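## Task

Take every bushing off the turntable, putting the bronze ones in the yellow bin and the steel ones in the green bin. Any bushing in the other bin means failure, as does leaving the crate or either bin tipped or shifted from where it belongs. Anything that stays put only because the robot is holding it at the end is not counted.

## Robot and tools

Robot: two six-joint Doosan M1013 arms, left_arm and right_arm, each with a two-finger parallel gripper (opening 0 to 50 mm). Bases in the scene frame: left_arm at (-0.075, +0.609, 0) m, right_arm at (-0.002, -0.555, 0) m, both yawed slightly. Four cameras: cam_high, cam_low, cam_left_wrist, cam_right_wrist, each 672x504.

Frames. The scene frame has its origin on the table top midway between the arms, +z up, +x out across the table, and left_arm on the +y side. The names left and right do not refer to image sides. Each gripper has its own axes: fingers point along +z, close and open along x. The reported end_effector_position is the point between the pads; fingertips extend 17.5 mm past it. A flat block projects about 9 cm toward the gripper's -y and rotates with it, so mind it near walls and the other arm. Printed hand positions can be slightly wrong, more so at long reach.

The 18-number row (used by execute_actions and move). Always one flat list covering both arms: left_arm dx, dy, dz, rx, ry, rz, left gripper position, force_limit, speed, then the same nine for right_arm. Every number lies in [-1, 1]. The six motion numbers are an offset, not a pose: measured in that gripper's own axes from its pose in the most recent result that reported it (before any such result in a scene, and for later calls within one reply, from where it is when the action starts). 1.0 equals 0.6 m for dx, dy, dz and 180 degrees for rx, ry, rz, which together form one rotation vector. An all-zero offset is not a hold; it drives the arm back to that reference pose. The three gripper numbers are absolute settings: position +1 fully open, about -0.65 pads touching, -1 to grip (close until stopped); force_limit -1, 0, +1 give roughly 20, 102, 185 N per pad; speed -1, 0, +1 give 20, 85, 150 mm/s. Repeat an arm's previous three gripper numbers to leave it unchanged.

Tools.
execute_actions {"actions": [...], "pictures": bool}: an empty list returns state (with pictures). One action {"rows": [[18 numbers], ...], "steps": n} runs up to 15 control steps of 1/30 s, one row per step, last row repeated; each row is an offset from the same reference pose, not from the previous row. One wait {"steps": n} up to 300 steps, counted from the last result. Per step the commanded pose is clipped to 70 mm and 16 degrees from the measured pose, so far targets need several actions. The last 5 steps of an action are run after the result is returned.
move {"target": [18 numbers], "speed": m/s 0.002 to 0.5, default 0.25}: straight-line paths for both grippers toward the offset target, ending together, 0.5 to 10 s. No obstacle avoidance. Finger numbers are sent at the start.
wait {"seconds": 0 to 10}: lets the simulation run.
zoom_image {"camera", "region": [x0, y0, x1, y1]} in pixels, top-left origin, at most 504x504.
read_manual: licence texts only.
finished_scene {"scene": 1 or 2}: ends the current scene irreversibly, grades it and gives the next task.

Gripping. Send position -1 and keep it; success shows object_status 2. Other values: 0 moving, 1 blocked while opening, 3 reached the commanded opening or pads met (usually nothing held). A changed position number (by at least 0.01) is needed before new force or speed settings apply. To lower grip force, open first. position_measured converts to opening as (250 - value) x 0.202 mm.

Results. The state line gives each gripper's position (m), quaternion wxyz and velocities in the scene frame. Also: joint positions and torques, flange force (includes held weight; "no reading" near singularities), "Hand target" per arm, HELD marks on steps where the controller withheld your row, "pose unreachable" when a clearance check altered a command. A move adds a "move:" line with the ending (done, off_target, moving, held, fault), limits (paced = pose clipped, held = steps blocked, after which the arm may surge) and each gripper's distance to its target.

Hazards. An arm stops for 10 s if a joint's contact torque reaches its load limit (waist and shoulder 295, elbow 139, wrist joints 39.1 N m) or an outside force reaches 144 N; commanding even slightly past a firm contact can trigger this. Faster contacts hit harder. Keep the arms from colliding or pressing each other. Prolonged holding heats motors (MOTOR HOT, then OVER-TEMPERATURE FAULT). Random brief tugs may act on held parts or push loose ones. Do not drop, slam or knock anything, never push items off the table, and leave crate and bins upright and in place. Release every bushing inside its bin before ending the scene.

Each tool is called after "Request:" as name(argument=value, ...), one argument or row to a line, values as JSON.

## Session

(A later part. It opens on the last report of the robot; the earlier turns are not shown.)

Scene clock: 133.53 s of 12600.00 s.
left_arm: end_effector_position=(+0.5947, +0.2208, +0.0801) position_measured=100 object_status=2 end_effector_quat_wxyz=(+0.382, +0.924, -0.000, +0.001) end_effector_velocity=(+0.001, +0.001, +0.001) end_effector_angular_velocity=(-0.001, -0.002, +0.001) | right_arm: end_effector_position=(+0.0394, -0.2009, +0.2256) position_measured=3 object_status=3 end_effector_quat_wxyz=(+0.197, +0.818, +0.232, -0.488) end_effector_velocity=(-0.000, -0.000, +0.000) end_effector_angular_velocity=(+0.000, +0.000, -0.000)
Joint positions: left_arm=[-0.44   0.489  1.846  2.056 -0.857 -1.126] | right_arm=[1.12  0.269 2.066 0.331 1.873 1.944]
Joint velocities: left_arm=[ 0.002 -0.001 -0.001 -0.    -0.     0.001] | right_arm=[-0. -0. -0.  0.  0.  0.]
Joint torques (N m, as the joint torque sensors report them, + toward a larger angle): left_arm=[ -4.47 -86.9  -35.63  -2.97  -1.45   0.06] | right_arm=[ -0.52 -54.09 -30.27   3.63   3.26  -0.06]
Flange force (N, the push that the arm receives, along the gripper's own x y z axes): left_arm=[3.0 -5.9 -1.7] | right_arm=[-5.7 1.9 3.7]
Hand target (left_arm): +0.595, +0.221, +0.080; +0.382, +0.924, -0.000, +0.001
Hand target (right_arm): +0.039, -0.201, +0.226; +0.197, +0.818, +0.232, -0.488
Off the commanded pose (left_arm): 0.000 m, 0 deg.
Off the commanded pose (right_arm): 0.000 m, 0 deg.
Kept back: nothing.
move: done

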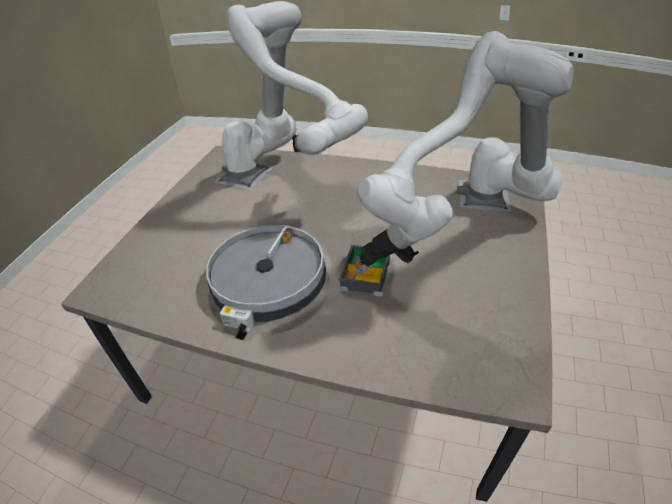

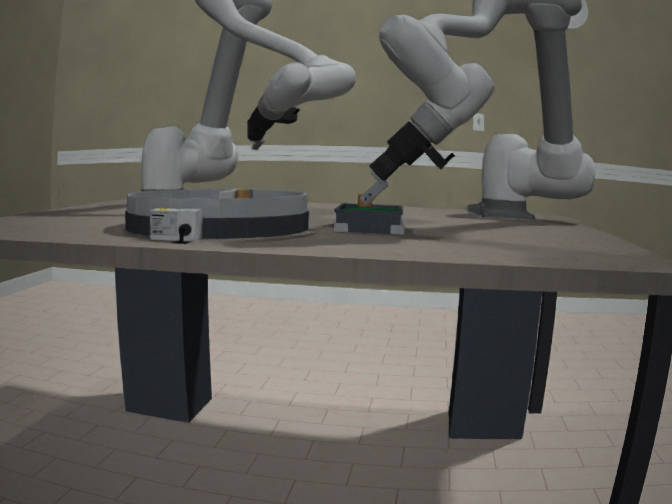

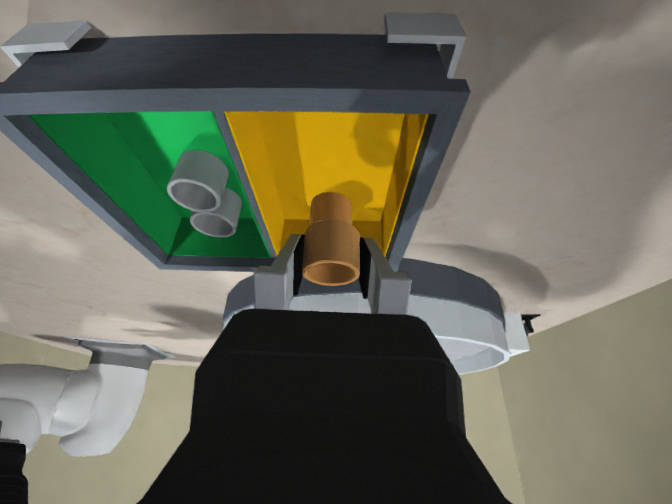

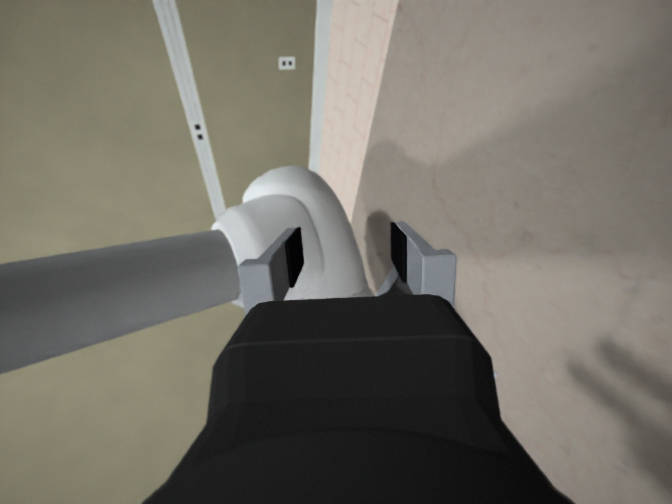

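Request:
execute_actions(
  actions=[],
)

Scene clock: 134.63 s of 12600.00 s.
left_arm: end_effector_position=(+0.5947, +0.2209, +0.0801) position_measured=100 object_status=2 end_effector_quat_wxyz=(+0.382, +0.924, -0.000, +0.001) end_effector_velocity=(+0.000, +0.001, +0.001) end_effector_angular_velocity=(-0.000, -0.001, +0.001) | right_arm: end_effector_position=(+0.0394, -0.2009, +0.2256) position_measured=3 object_status=3 end_effector_quat_wxyz=(+0.197, +0.818, +0.232, -0.488) end_effector_velocity=(+0.000, +0.000, -0.000) end_effector_angular_velocity=(-0.000, -0.000, +0.000)
Joint positions: left_arm=[-0.44   0.489  1.846  2.056 -0.857 -1.126] | right_arm=[1.12  0.269 2.066 0.331 1.873 1.944]
Joint velocities: left_arm=[ 0.001 -0.001  0.001 -0.    -0.     0.001] | right_arm=[ 0.     0.001 -0.    -0.    -0.001  0.   ]
Joint torques (N m, as the joint torque sensors report them, + toward a larger angle): left_arm=[ -1.9  -85.81 -35.72  -3.08  -1.17   0.2 ] | right_arm=[ -1.11 -53.35 -30.4    3.77   3.42  -0.05]
Flange force (N, the push that the arm receives, along the gripper's own x y z axes): left_arm=[0.9 -2.7 -1.0] | right_arm=[-6.9 1.7 4.8]
Hand target (left_arm): +0.595, +0.221, +0.080; +0.382, +0.924, -0.000, +0.001
Hand target (right_arm): +0.039, -0.201, +0.226; +0.197, +0.818, +0.232, -0.488
Off the commanded pose (left_arm): 0.000 m, 0 deg.
Off the commanded pose (right_arm): 0.000 m, 0 deg.
Kept back: nothing.
Steps of this call (steps 1 to 33: nothing new was sent). Readings (end_effector_position | what the end effector reports):
1: left_arm (+0.5947, +0.2208, +0.0801) | right_arm (+0.0394, -0.2009, +0.2256) | left_arm position_measured=100 object_status=2 | right_arm position_measured=3 object_status=3
2: left_arm (+0.5947, +0.2208, +0.0801) | right_arm (+0.0394, -0.2009, +0.2256) | left_arm position_measured=100 object_status=2 | right_arm position_measured=3 object_status=3
4: left_arm (+0.5947, +0.2209, +0.0801) | right_arm (+0.0394, -0.2009, +0.2256) | left_arm position_measured=100 object_status=2 | right_arm position_measured=3 object_status=3
8: left_arm (+0.5947, +0.2209, +0.0801) | right_arm (+0.0394, -0.2009, +0.2256) | left_arm position_measured=100 object_status=2 | right_arm position_measured=3 object_status=3
33: the state above

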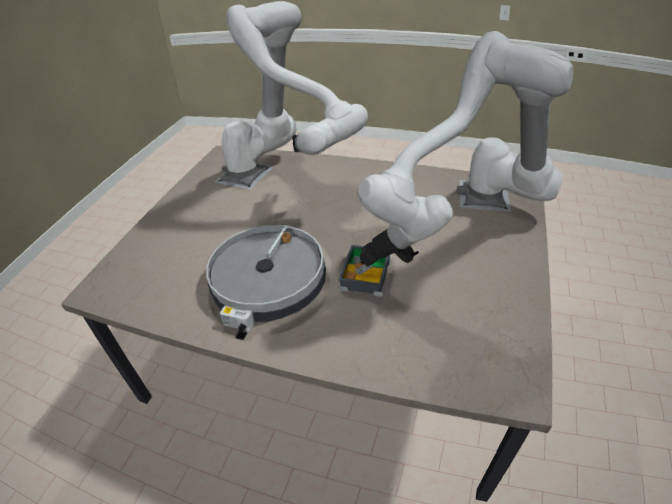

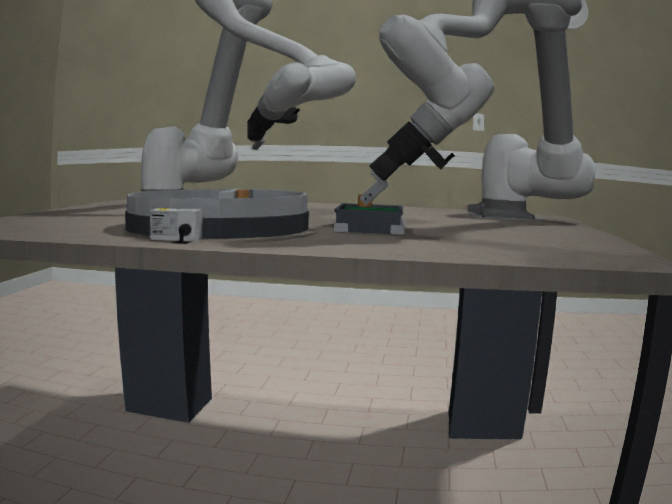

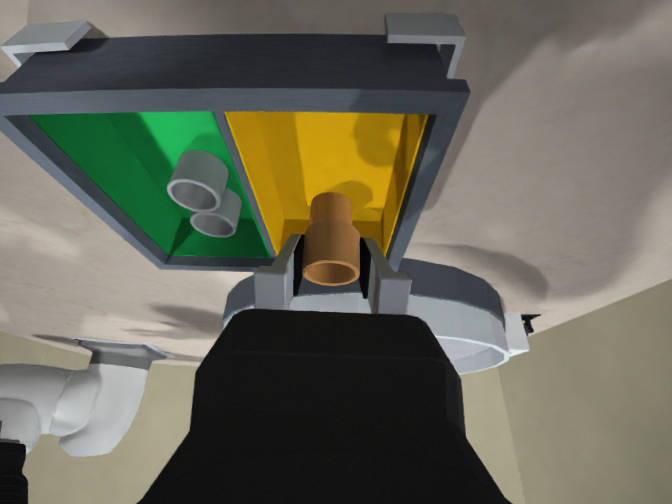

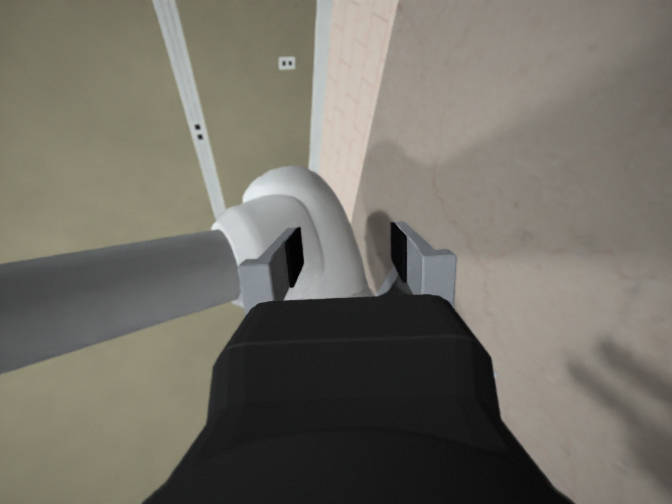

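Request:
move(
  target=[-0.0028, -0.0543, 0.0543, 0, 0, 0, -1, 0, 0, 0, 0, 0, 0, 0, 0, 1, 0, 0],
  speed=0.06,
)

Request:
execute_actions(
  actions=[
    {"rows": [[0, 0, 0, 0, 0, 0, 0.55, 0, -0.5, 0, 0, 0, 0, 0, 0, 1, 0, 0]], "steps": 13},
  ],
  pictures=true,
)

Scene clock: 136.07 s of 12600.00 s.
left_arm: end_effector_position=(+0.5931, +0.2209, +0.0340) position_measured=100 object_status=2 end_effector_quat_wxyz=(+0.382, +0.924, -0.000, +0.001) end_effector_velocity=(+0.001, +0.002, +0.001) end_effector_angular_velocity=(-0.001, -0.001, +0.003) | right_arm: end_effector_position=(+0.0394, -0.2009, +0.2256) position_measured=3 object_status=3 end_effector_quat_wxyz=(+0.197, +0.818, +0.232, -0.488) end_effector_velocity=(+0.000, -0.000, +0.000) end_effector_angular_velocity=(-0.000, -0.001, +0.001)
Joint positions: left_arm=[-0.441  0.543  1.868  1.994 -0.823 -1.035] | right_arm=[1.12  0.269 2.066 0.331 1.873 1.944]
Joint velocities: left_arm=[ 0.002 -0.001  0.    -0.001  0.     0.001] | right_arm=[ 0.    -0.001  0.    -0.002  0.001  0.   ]
Joint torques (N m, as the joint torque sensors report them, + toward a larger angle): left_arm=[ -2.74 -88.6  -33.82  -2.77  -1.41   0.49] | right_arm=[ -1.19 -54.37 -30.13   3.74   3.49  -0.05]
Flange force (N, the push that the arm receives, along the gripper's own x y z axes): left_arm=[1.0 -2.8 -2.8] | right_arm=[-5.6 0.7 4.0]
Hand target (left_arm): +0.593, +0.221, +0.034; +0.382, +0.924, -0.000, +0.001
Hand target (right_arm): +0.039, -0.201, +0.226; +0.197, +0.818, +0.232, -0.488
Off the commanded pose (left_arm): 0.000 m, 0 deg.
Off the commanded pose (right_arm): 0.000 m, 0 deg.
Kept back: nothing.
move: done

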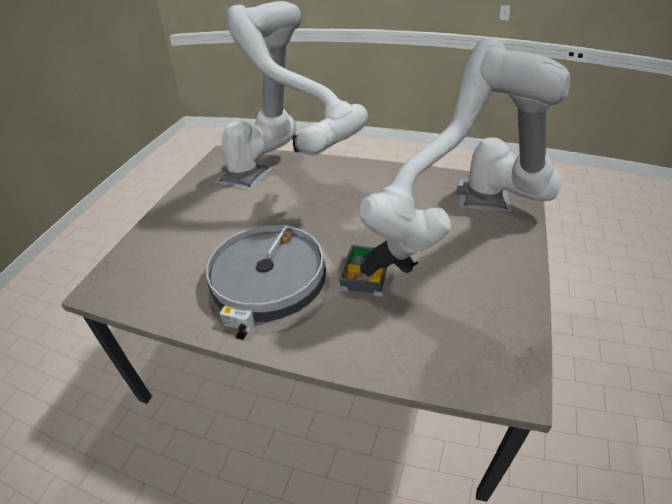

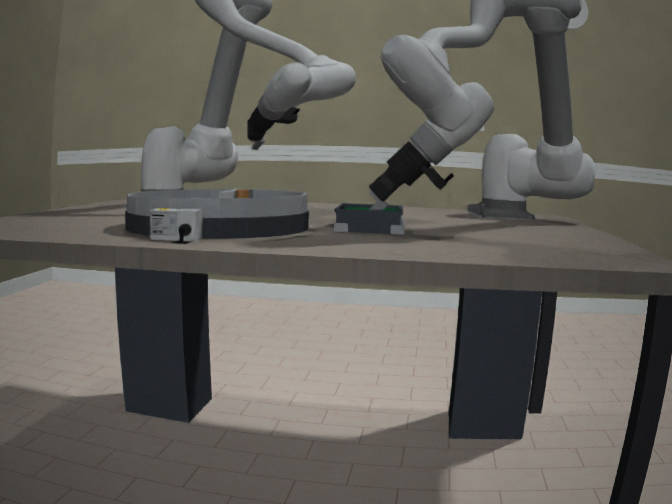

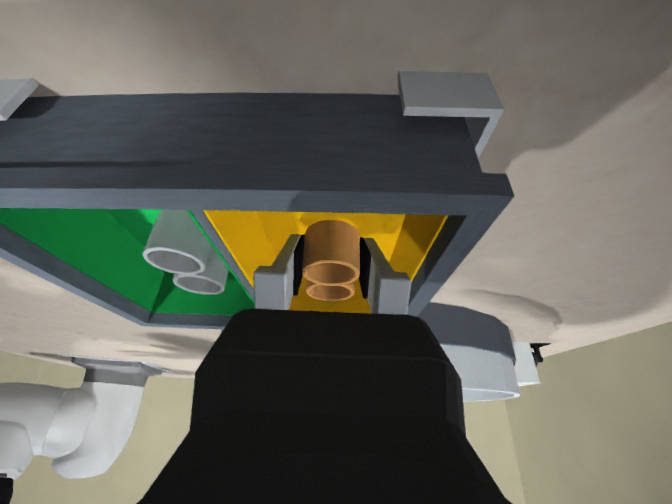

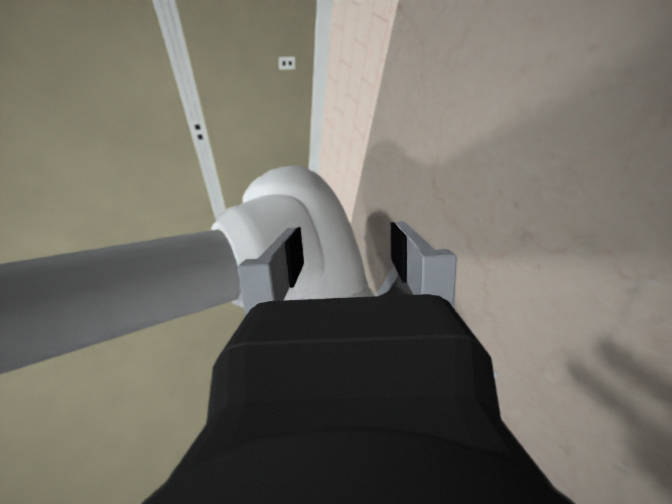

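Scene clock: 136.33 s of 12600.00 s.
left_arm: end_effector_position=(+0.5931, +0.2209, +0.0340) position_measured=70 object_status=0 end_effector_quat_wxyz=(+0.382, +0.924, -0.000, +0.001) end_effector_velocity=(+0.001, +0.000, +0.001) end_effector_angular_velocity=(-0.001, -0.002, +0.000) | right_arm: end_effector_position=(+0.0394, -0.2009, +0.2256) position_measured=3 object_status=3 end_effector_quat_wxyz=(+0.197, +0.818, +0.232, -0.488) end_effector_velocity=(+0.000, +0.000, +0.000) end_effector_angular_velocity=(+0.000, +0.000, -0.001)
Joint positions: left_arm=[-0.441  0.543  1.868  1.994 -0.823 -1.035] | right_arm=[1.12  0.269 2.066 0.331 1.873 1.944]
Joint velocities: left_arm=[ 0.001 -0.001 -0.001 -0.    -0.     0.001] | right_arm=[-0.     0.    -0.     0.001 -0.    -0.   ]
Joint torques (N m, as the joint torque sensors report them, + toward a larger angle): left_arm=[ -3.34 -88.31 -33.6   -2.66  -1.35   0.38] | right_arm=[ -0.79 -54.08 -30.78   3.75   3.26  -0.15]
Flange force (N, the push that the arm receives, along the gripper's own x y z axes): left_arm=[1.2 -3.7 -3.1] | right_arm=[-5.7 2.0 4.7]
Steps of this call (steps 1 to 8: the first 8 steps of this action). Readings (end_effector_position | what the end effector reports):
1: left_arm (+0.5931, +0.2209, +0.0340) | right_arm (+0.0394, -0.2009, +0.2256) | left_arm position_measured=96 object_status=0 | right_arm position_measured=3 object_status=3
2: left_arm (+0.5931, +0.2209, +0.0340) | right_arm (+0.0394, -0.2009, +0.2256) | left_arm position_measured=88 object_status=0 | right_arm position_measured=3 object_status=3
4: left_arm (+0.5931, +0.2209, +0.0340) | right_arm (+0.0394, -0.2009, +0.2256) | left_arm position_measured=72 object_status=0 | right_arm position_measured=3 object_status=3
8: the state above

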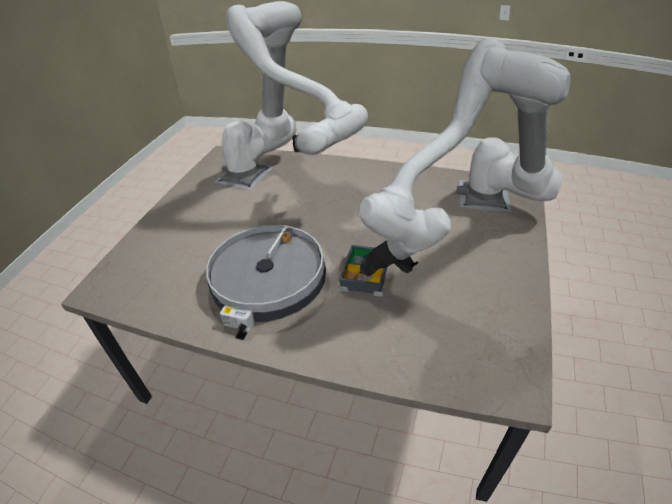

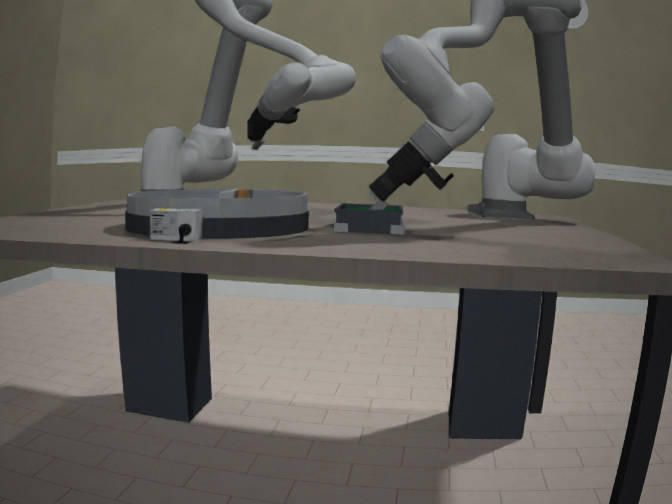

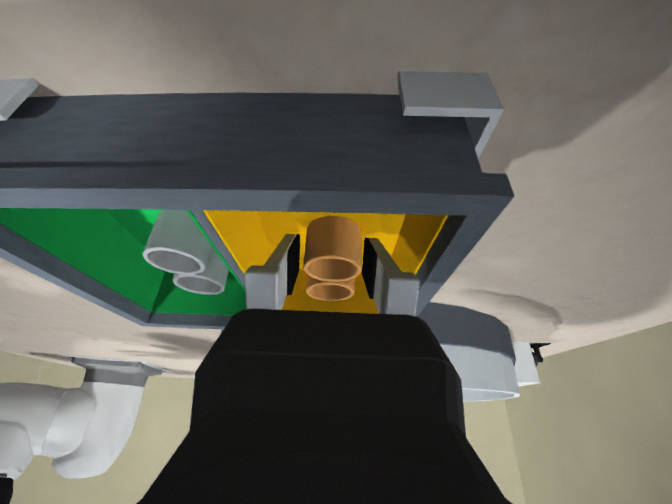

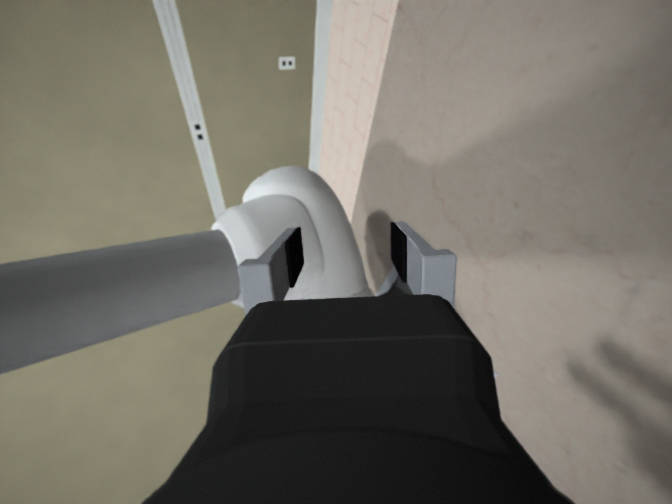

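Request:
move(
  target=[0, 0.11667, -0.11667, 0, 0, 0, 0.55, 0, -0.5, 0, 0, 0, 0, 0, 0, 1, 0, 0],
  speed=0.2,
)

Request:
move(
  target=[-0.1635, 0.34754, 0.40646, 0, 0, 0, -1, -0.5, 1, 0, 0, 0, 0, 0, 0, 1, 0, 0],
  speed=0.3,
)

Request:
zoom_image(
  camera="cam_left_wrist",
  region=[250, 160, 430, 300],
)

Request:
zoom_image(
  camera="cam_low",
  region=[210, 150, 310, 210],
)

Scene clock: 137.83 s of 12600.00 s.
left_arm: end_effector_position=(+0.5930, +0.2209, +0.1329) position_measured=70 object_status=3 end_effector_quat_wxyz=(+0.382, +0.924, -0.000, +0.001) end_effector_velocity=(-0.000, -0.001, +0.001) end_effector_angular_velocity=(-0.000, -0.000, -0.001) | right_arm: end_effector_position=(+0.0394, -0.2009, +0.2256) position_measured=3 object_status=3 end_effector_quat_wxyz=(+0.197, +0.818, +0.232, -0.488) end_effector_velocity=(+0.000, -0.000, -0.000) end_effector_angular_velocity=(-0.001, -0.001, +0.001)
Joint positions: left_arm=[-0.441  0.429  1.82   2.118 -0.899 -1.224] | right_arm=[1.12  0.269 2.066 0.331 1.873 1.944]
Joint velocities: left_arm=[-0.001 -0.001 -0.001  0.001 -0.001 -0.001] | right_arm=[-0.     0.    -0.    -0.002  0.     0.   ]
Joint torques (N m, as the joint torque sensors report them, + toward a larger angle): left_arm=[ -3.21 -79.86 -37.02  -3.26  -1.04  -0.12] | right_arm=[ -0.84 -54.64 -30.26   3.57   3.42   0.07]
Flange force (N, the push that the arm receives, along the gripper's own x y z axes): left_arm=[-0.5 -2.7 -3.6] | right_arm=[-4.3 0.9 3.8]
Hand target (left_arm): +0.593, +0.221, +0.133; +0.382, +0.924, -0.000, +0.001
Hand target (right_arm): +0.039, -0.201, +0.226; +0.197, +0.818, +0.232, -0.488
Off your previous action's commanded pose (left_arm): 0.000 m, 0 deg at its last step (step 5 of this call).
Off your previous action's commanded pose (right_arm): 0.000 m, 0 deg at its last step (step 5 of this call).
Off the commanded pose (left_arm): 0.000 m, 0 deg.
Off the commanded pose (right_arm): 0.000 m, 0 deg.
Kept back: nothing.
move: done

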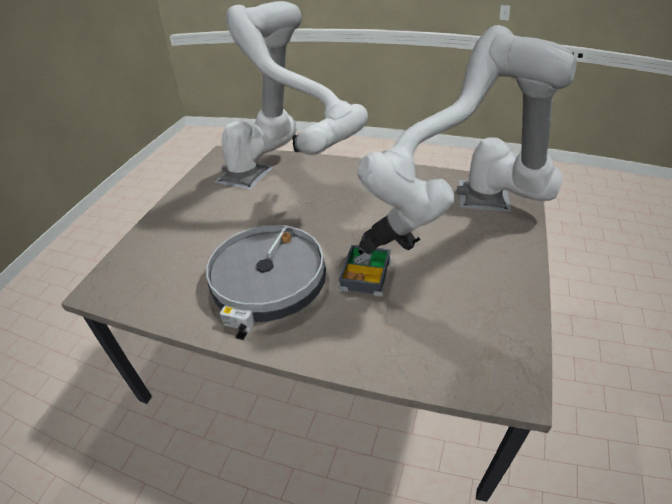

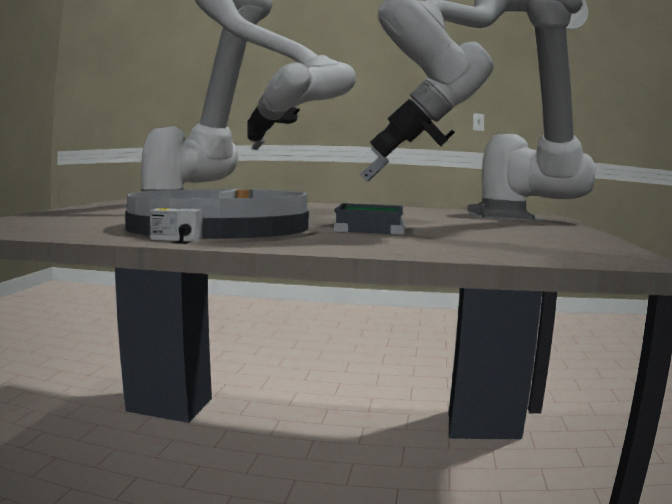

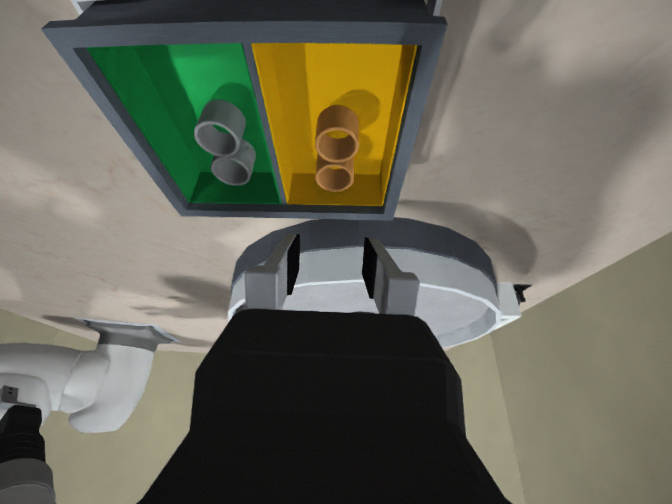

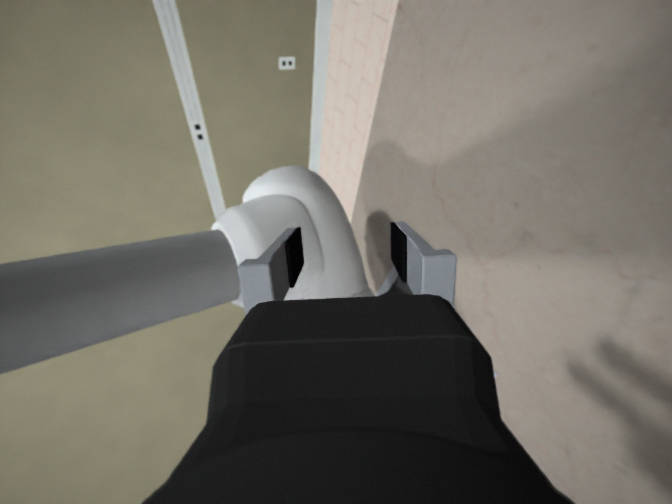

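Scene clock: 139.40 s of 12600.00 s.
left_arm: end_effector_position=(+0.4949, -0.0991, +0.1081) position_measured=252 object_status=3 end_effector_quat_wxyz=(+0.383, +0.924, +0.000, +0.001) end_effector_velocity=(-0.002, -0.001, -0.001) end_effector_angular_velocity=(+0.001, +0.000, -0.003) | right_arm: end_effector_position=(+0.0394, -0.2009, +0.2256) position_measured=3 object_status=3 end_effector_quat_wxyz=(+0.197, +0.818, +0.232, -0.488) end_effector_velocity=(+0.000, +0.000, -0.000) end_effector_angular_velocity=(+0.000, -0.000, -0.000)
Joint positions: left_arm=[-0.889  0.546  1.683  2.041 -0.6   -1.499] | right_arm=[1.12  0.269 2.066 0.331 1.873 1.944]
Joint velocities: left_arm=[-0.002  0.001  0.     0.001  0.    -0.   ] | right_arm=[ 0.     0.001 -0.     0.    -0.001  0.   ]
Joint torques (N m, as the joint torque sensors report them, + toward a larger angle): left_arm=[ -2.67 -95.89 -38.51  -2.58  -0.34   0.11] | right_arm=[ -0.01 -54.29 -30.23   3.57   3.41   0.11]
Flange force (N, the push that the arm receives, along the gripper's own x y z axes): left_arm=[4.3 -2.4 2.3] | right_arm=[-4.1 2.4 3.3]
Hand target (left_arm): +0.495, -0.099, +0.108; +0.383, +0.924, +0.000, +0.001
Hand target (right_arm): +0.039, -0.201, +0.226; +0.197, +0.818, +0.232, -0.488
Off the commanded pose (left_arm): 0.001 m, 0 deg.
Off the commanded pose (right_arm): 0.000 m, 0 deg.
Kept back: nothing.
move: done

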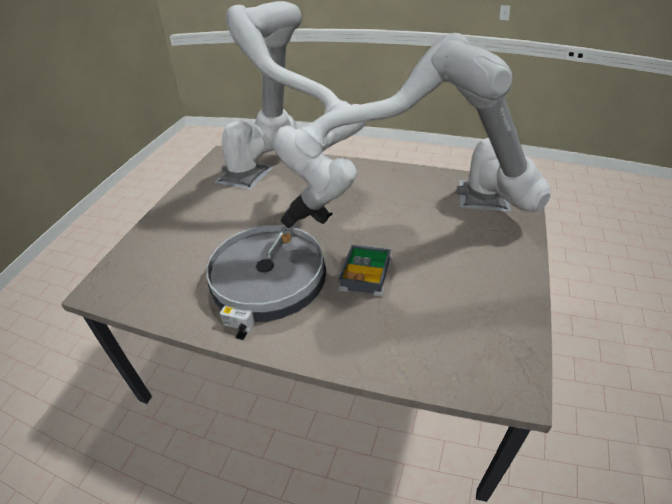

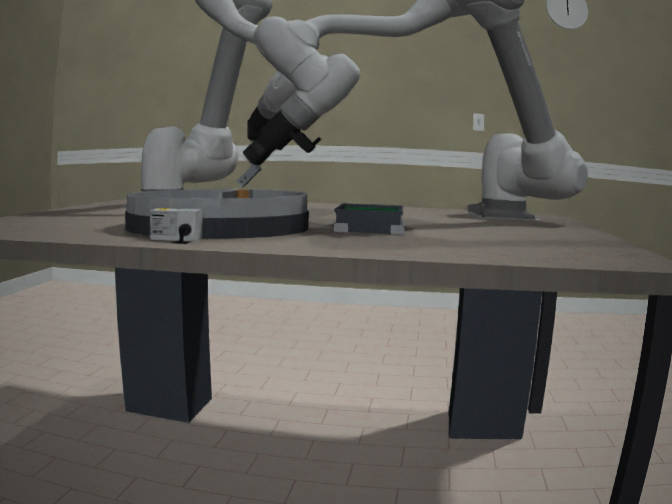

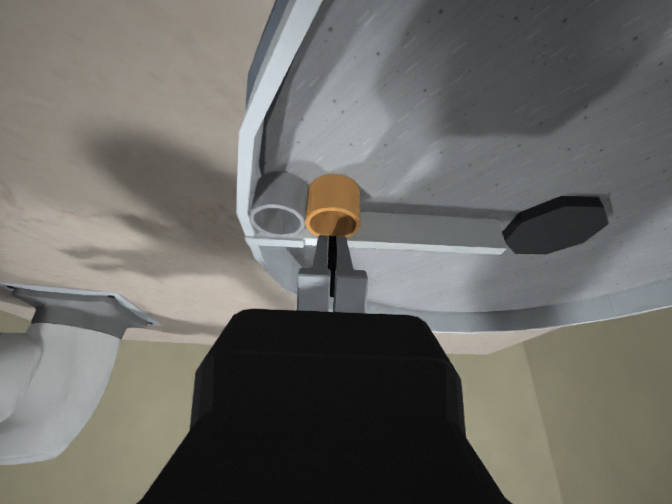

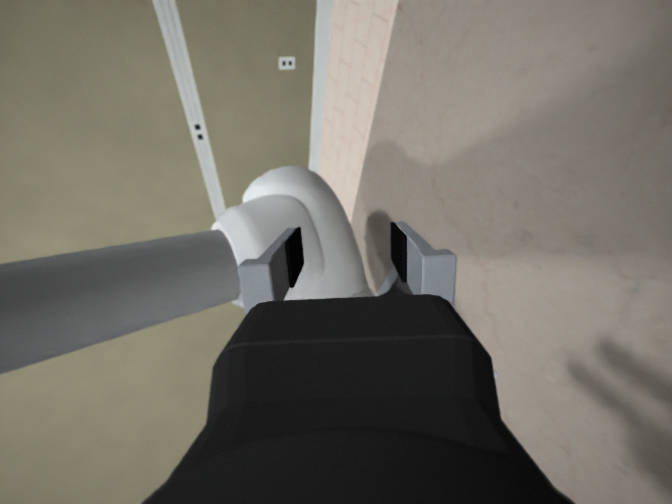

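Region (250, 160, 430, 300) of cam_left_wrist's 672x504 image, scaled by 2.800, with more detail than that image has.

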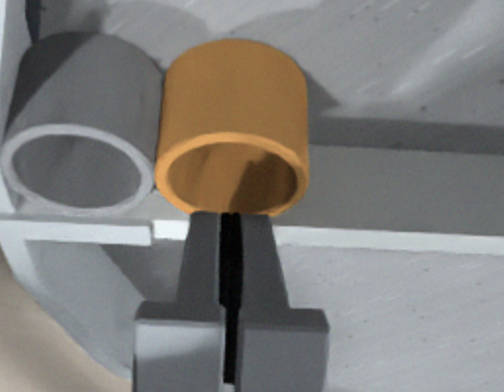

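Region (210, 150, 310, 210) of cam_low's 672x504 image, scaled by 5.040, with more detail than that image has; it fills the top 302 rows of this view, and the rest is white.

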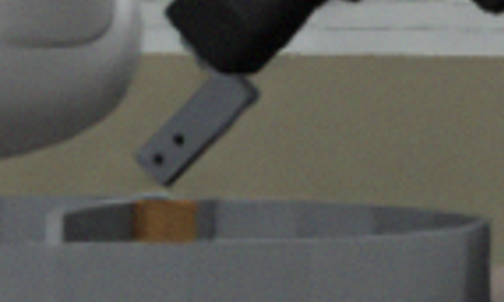

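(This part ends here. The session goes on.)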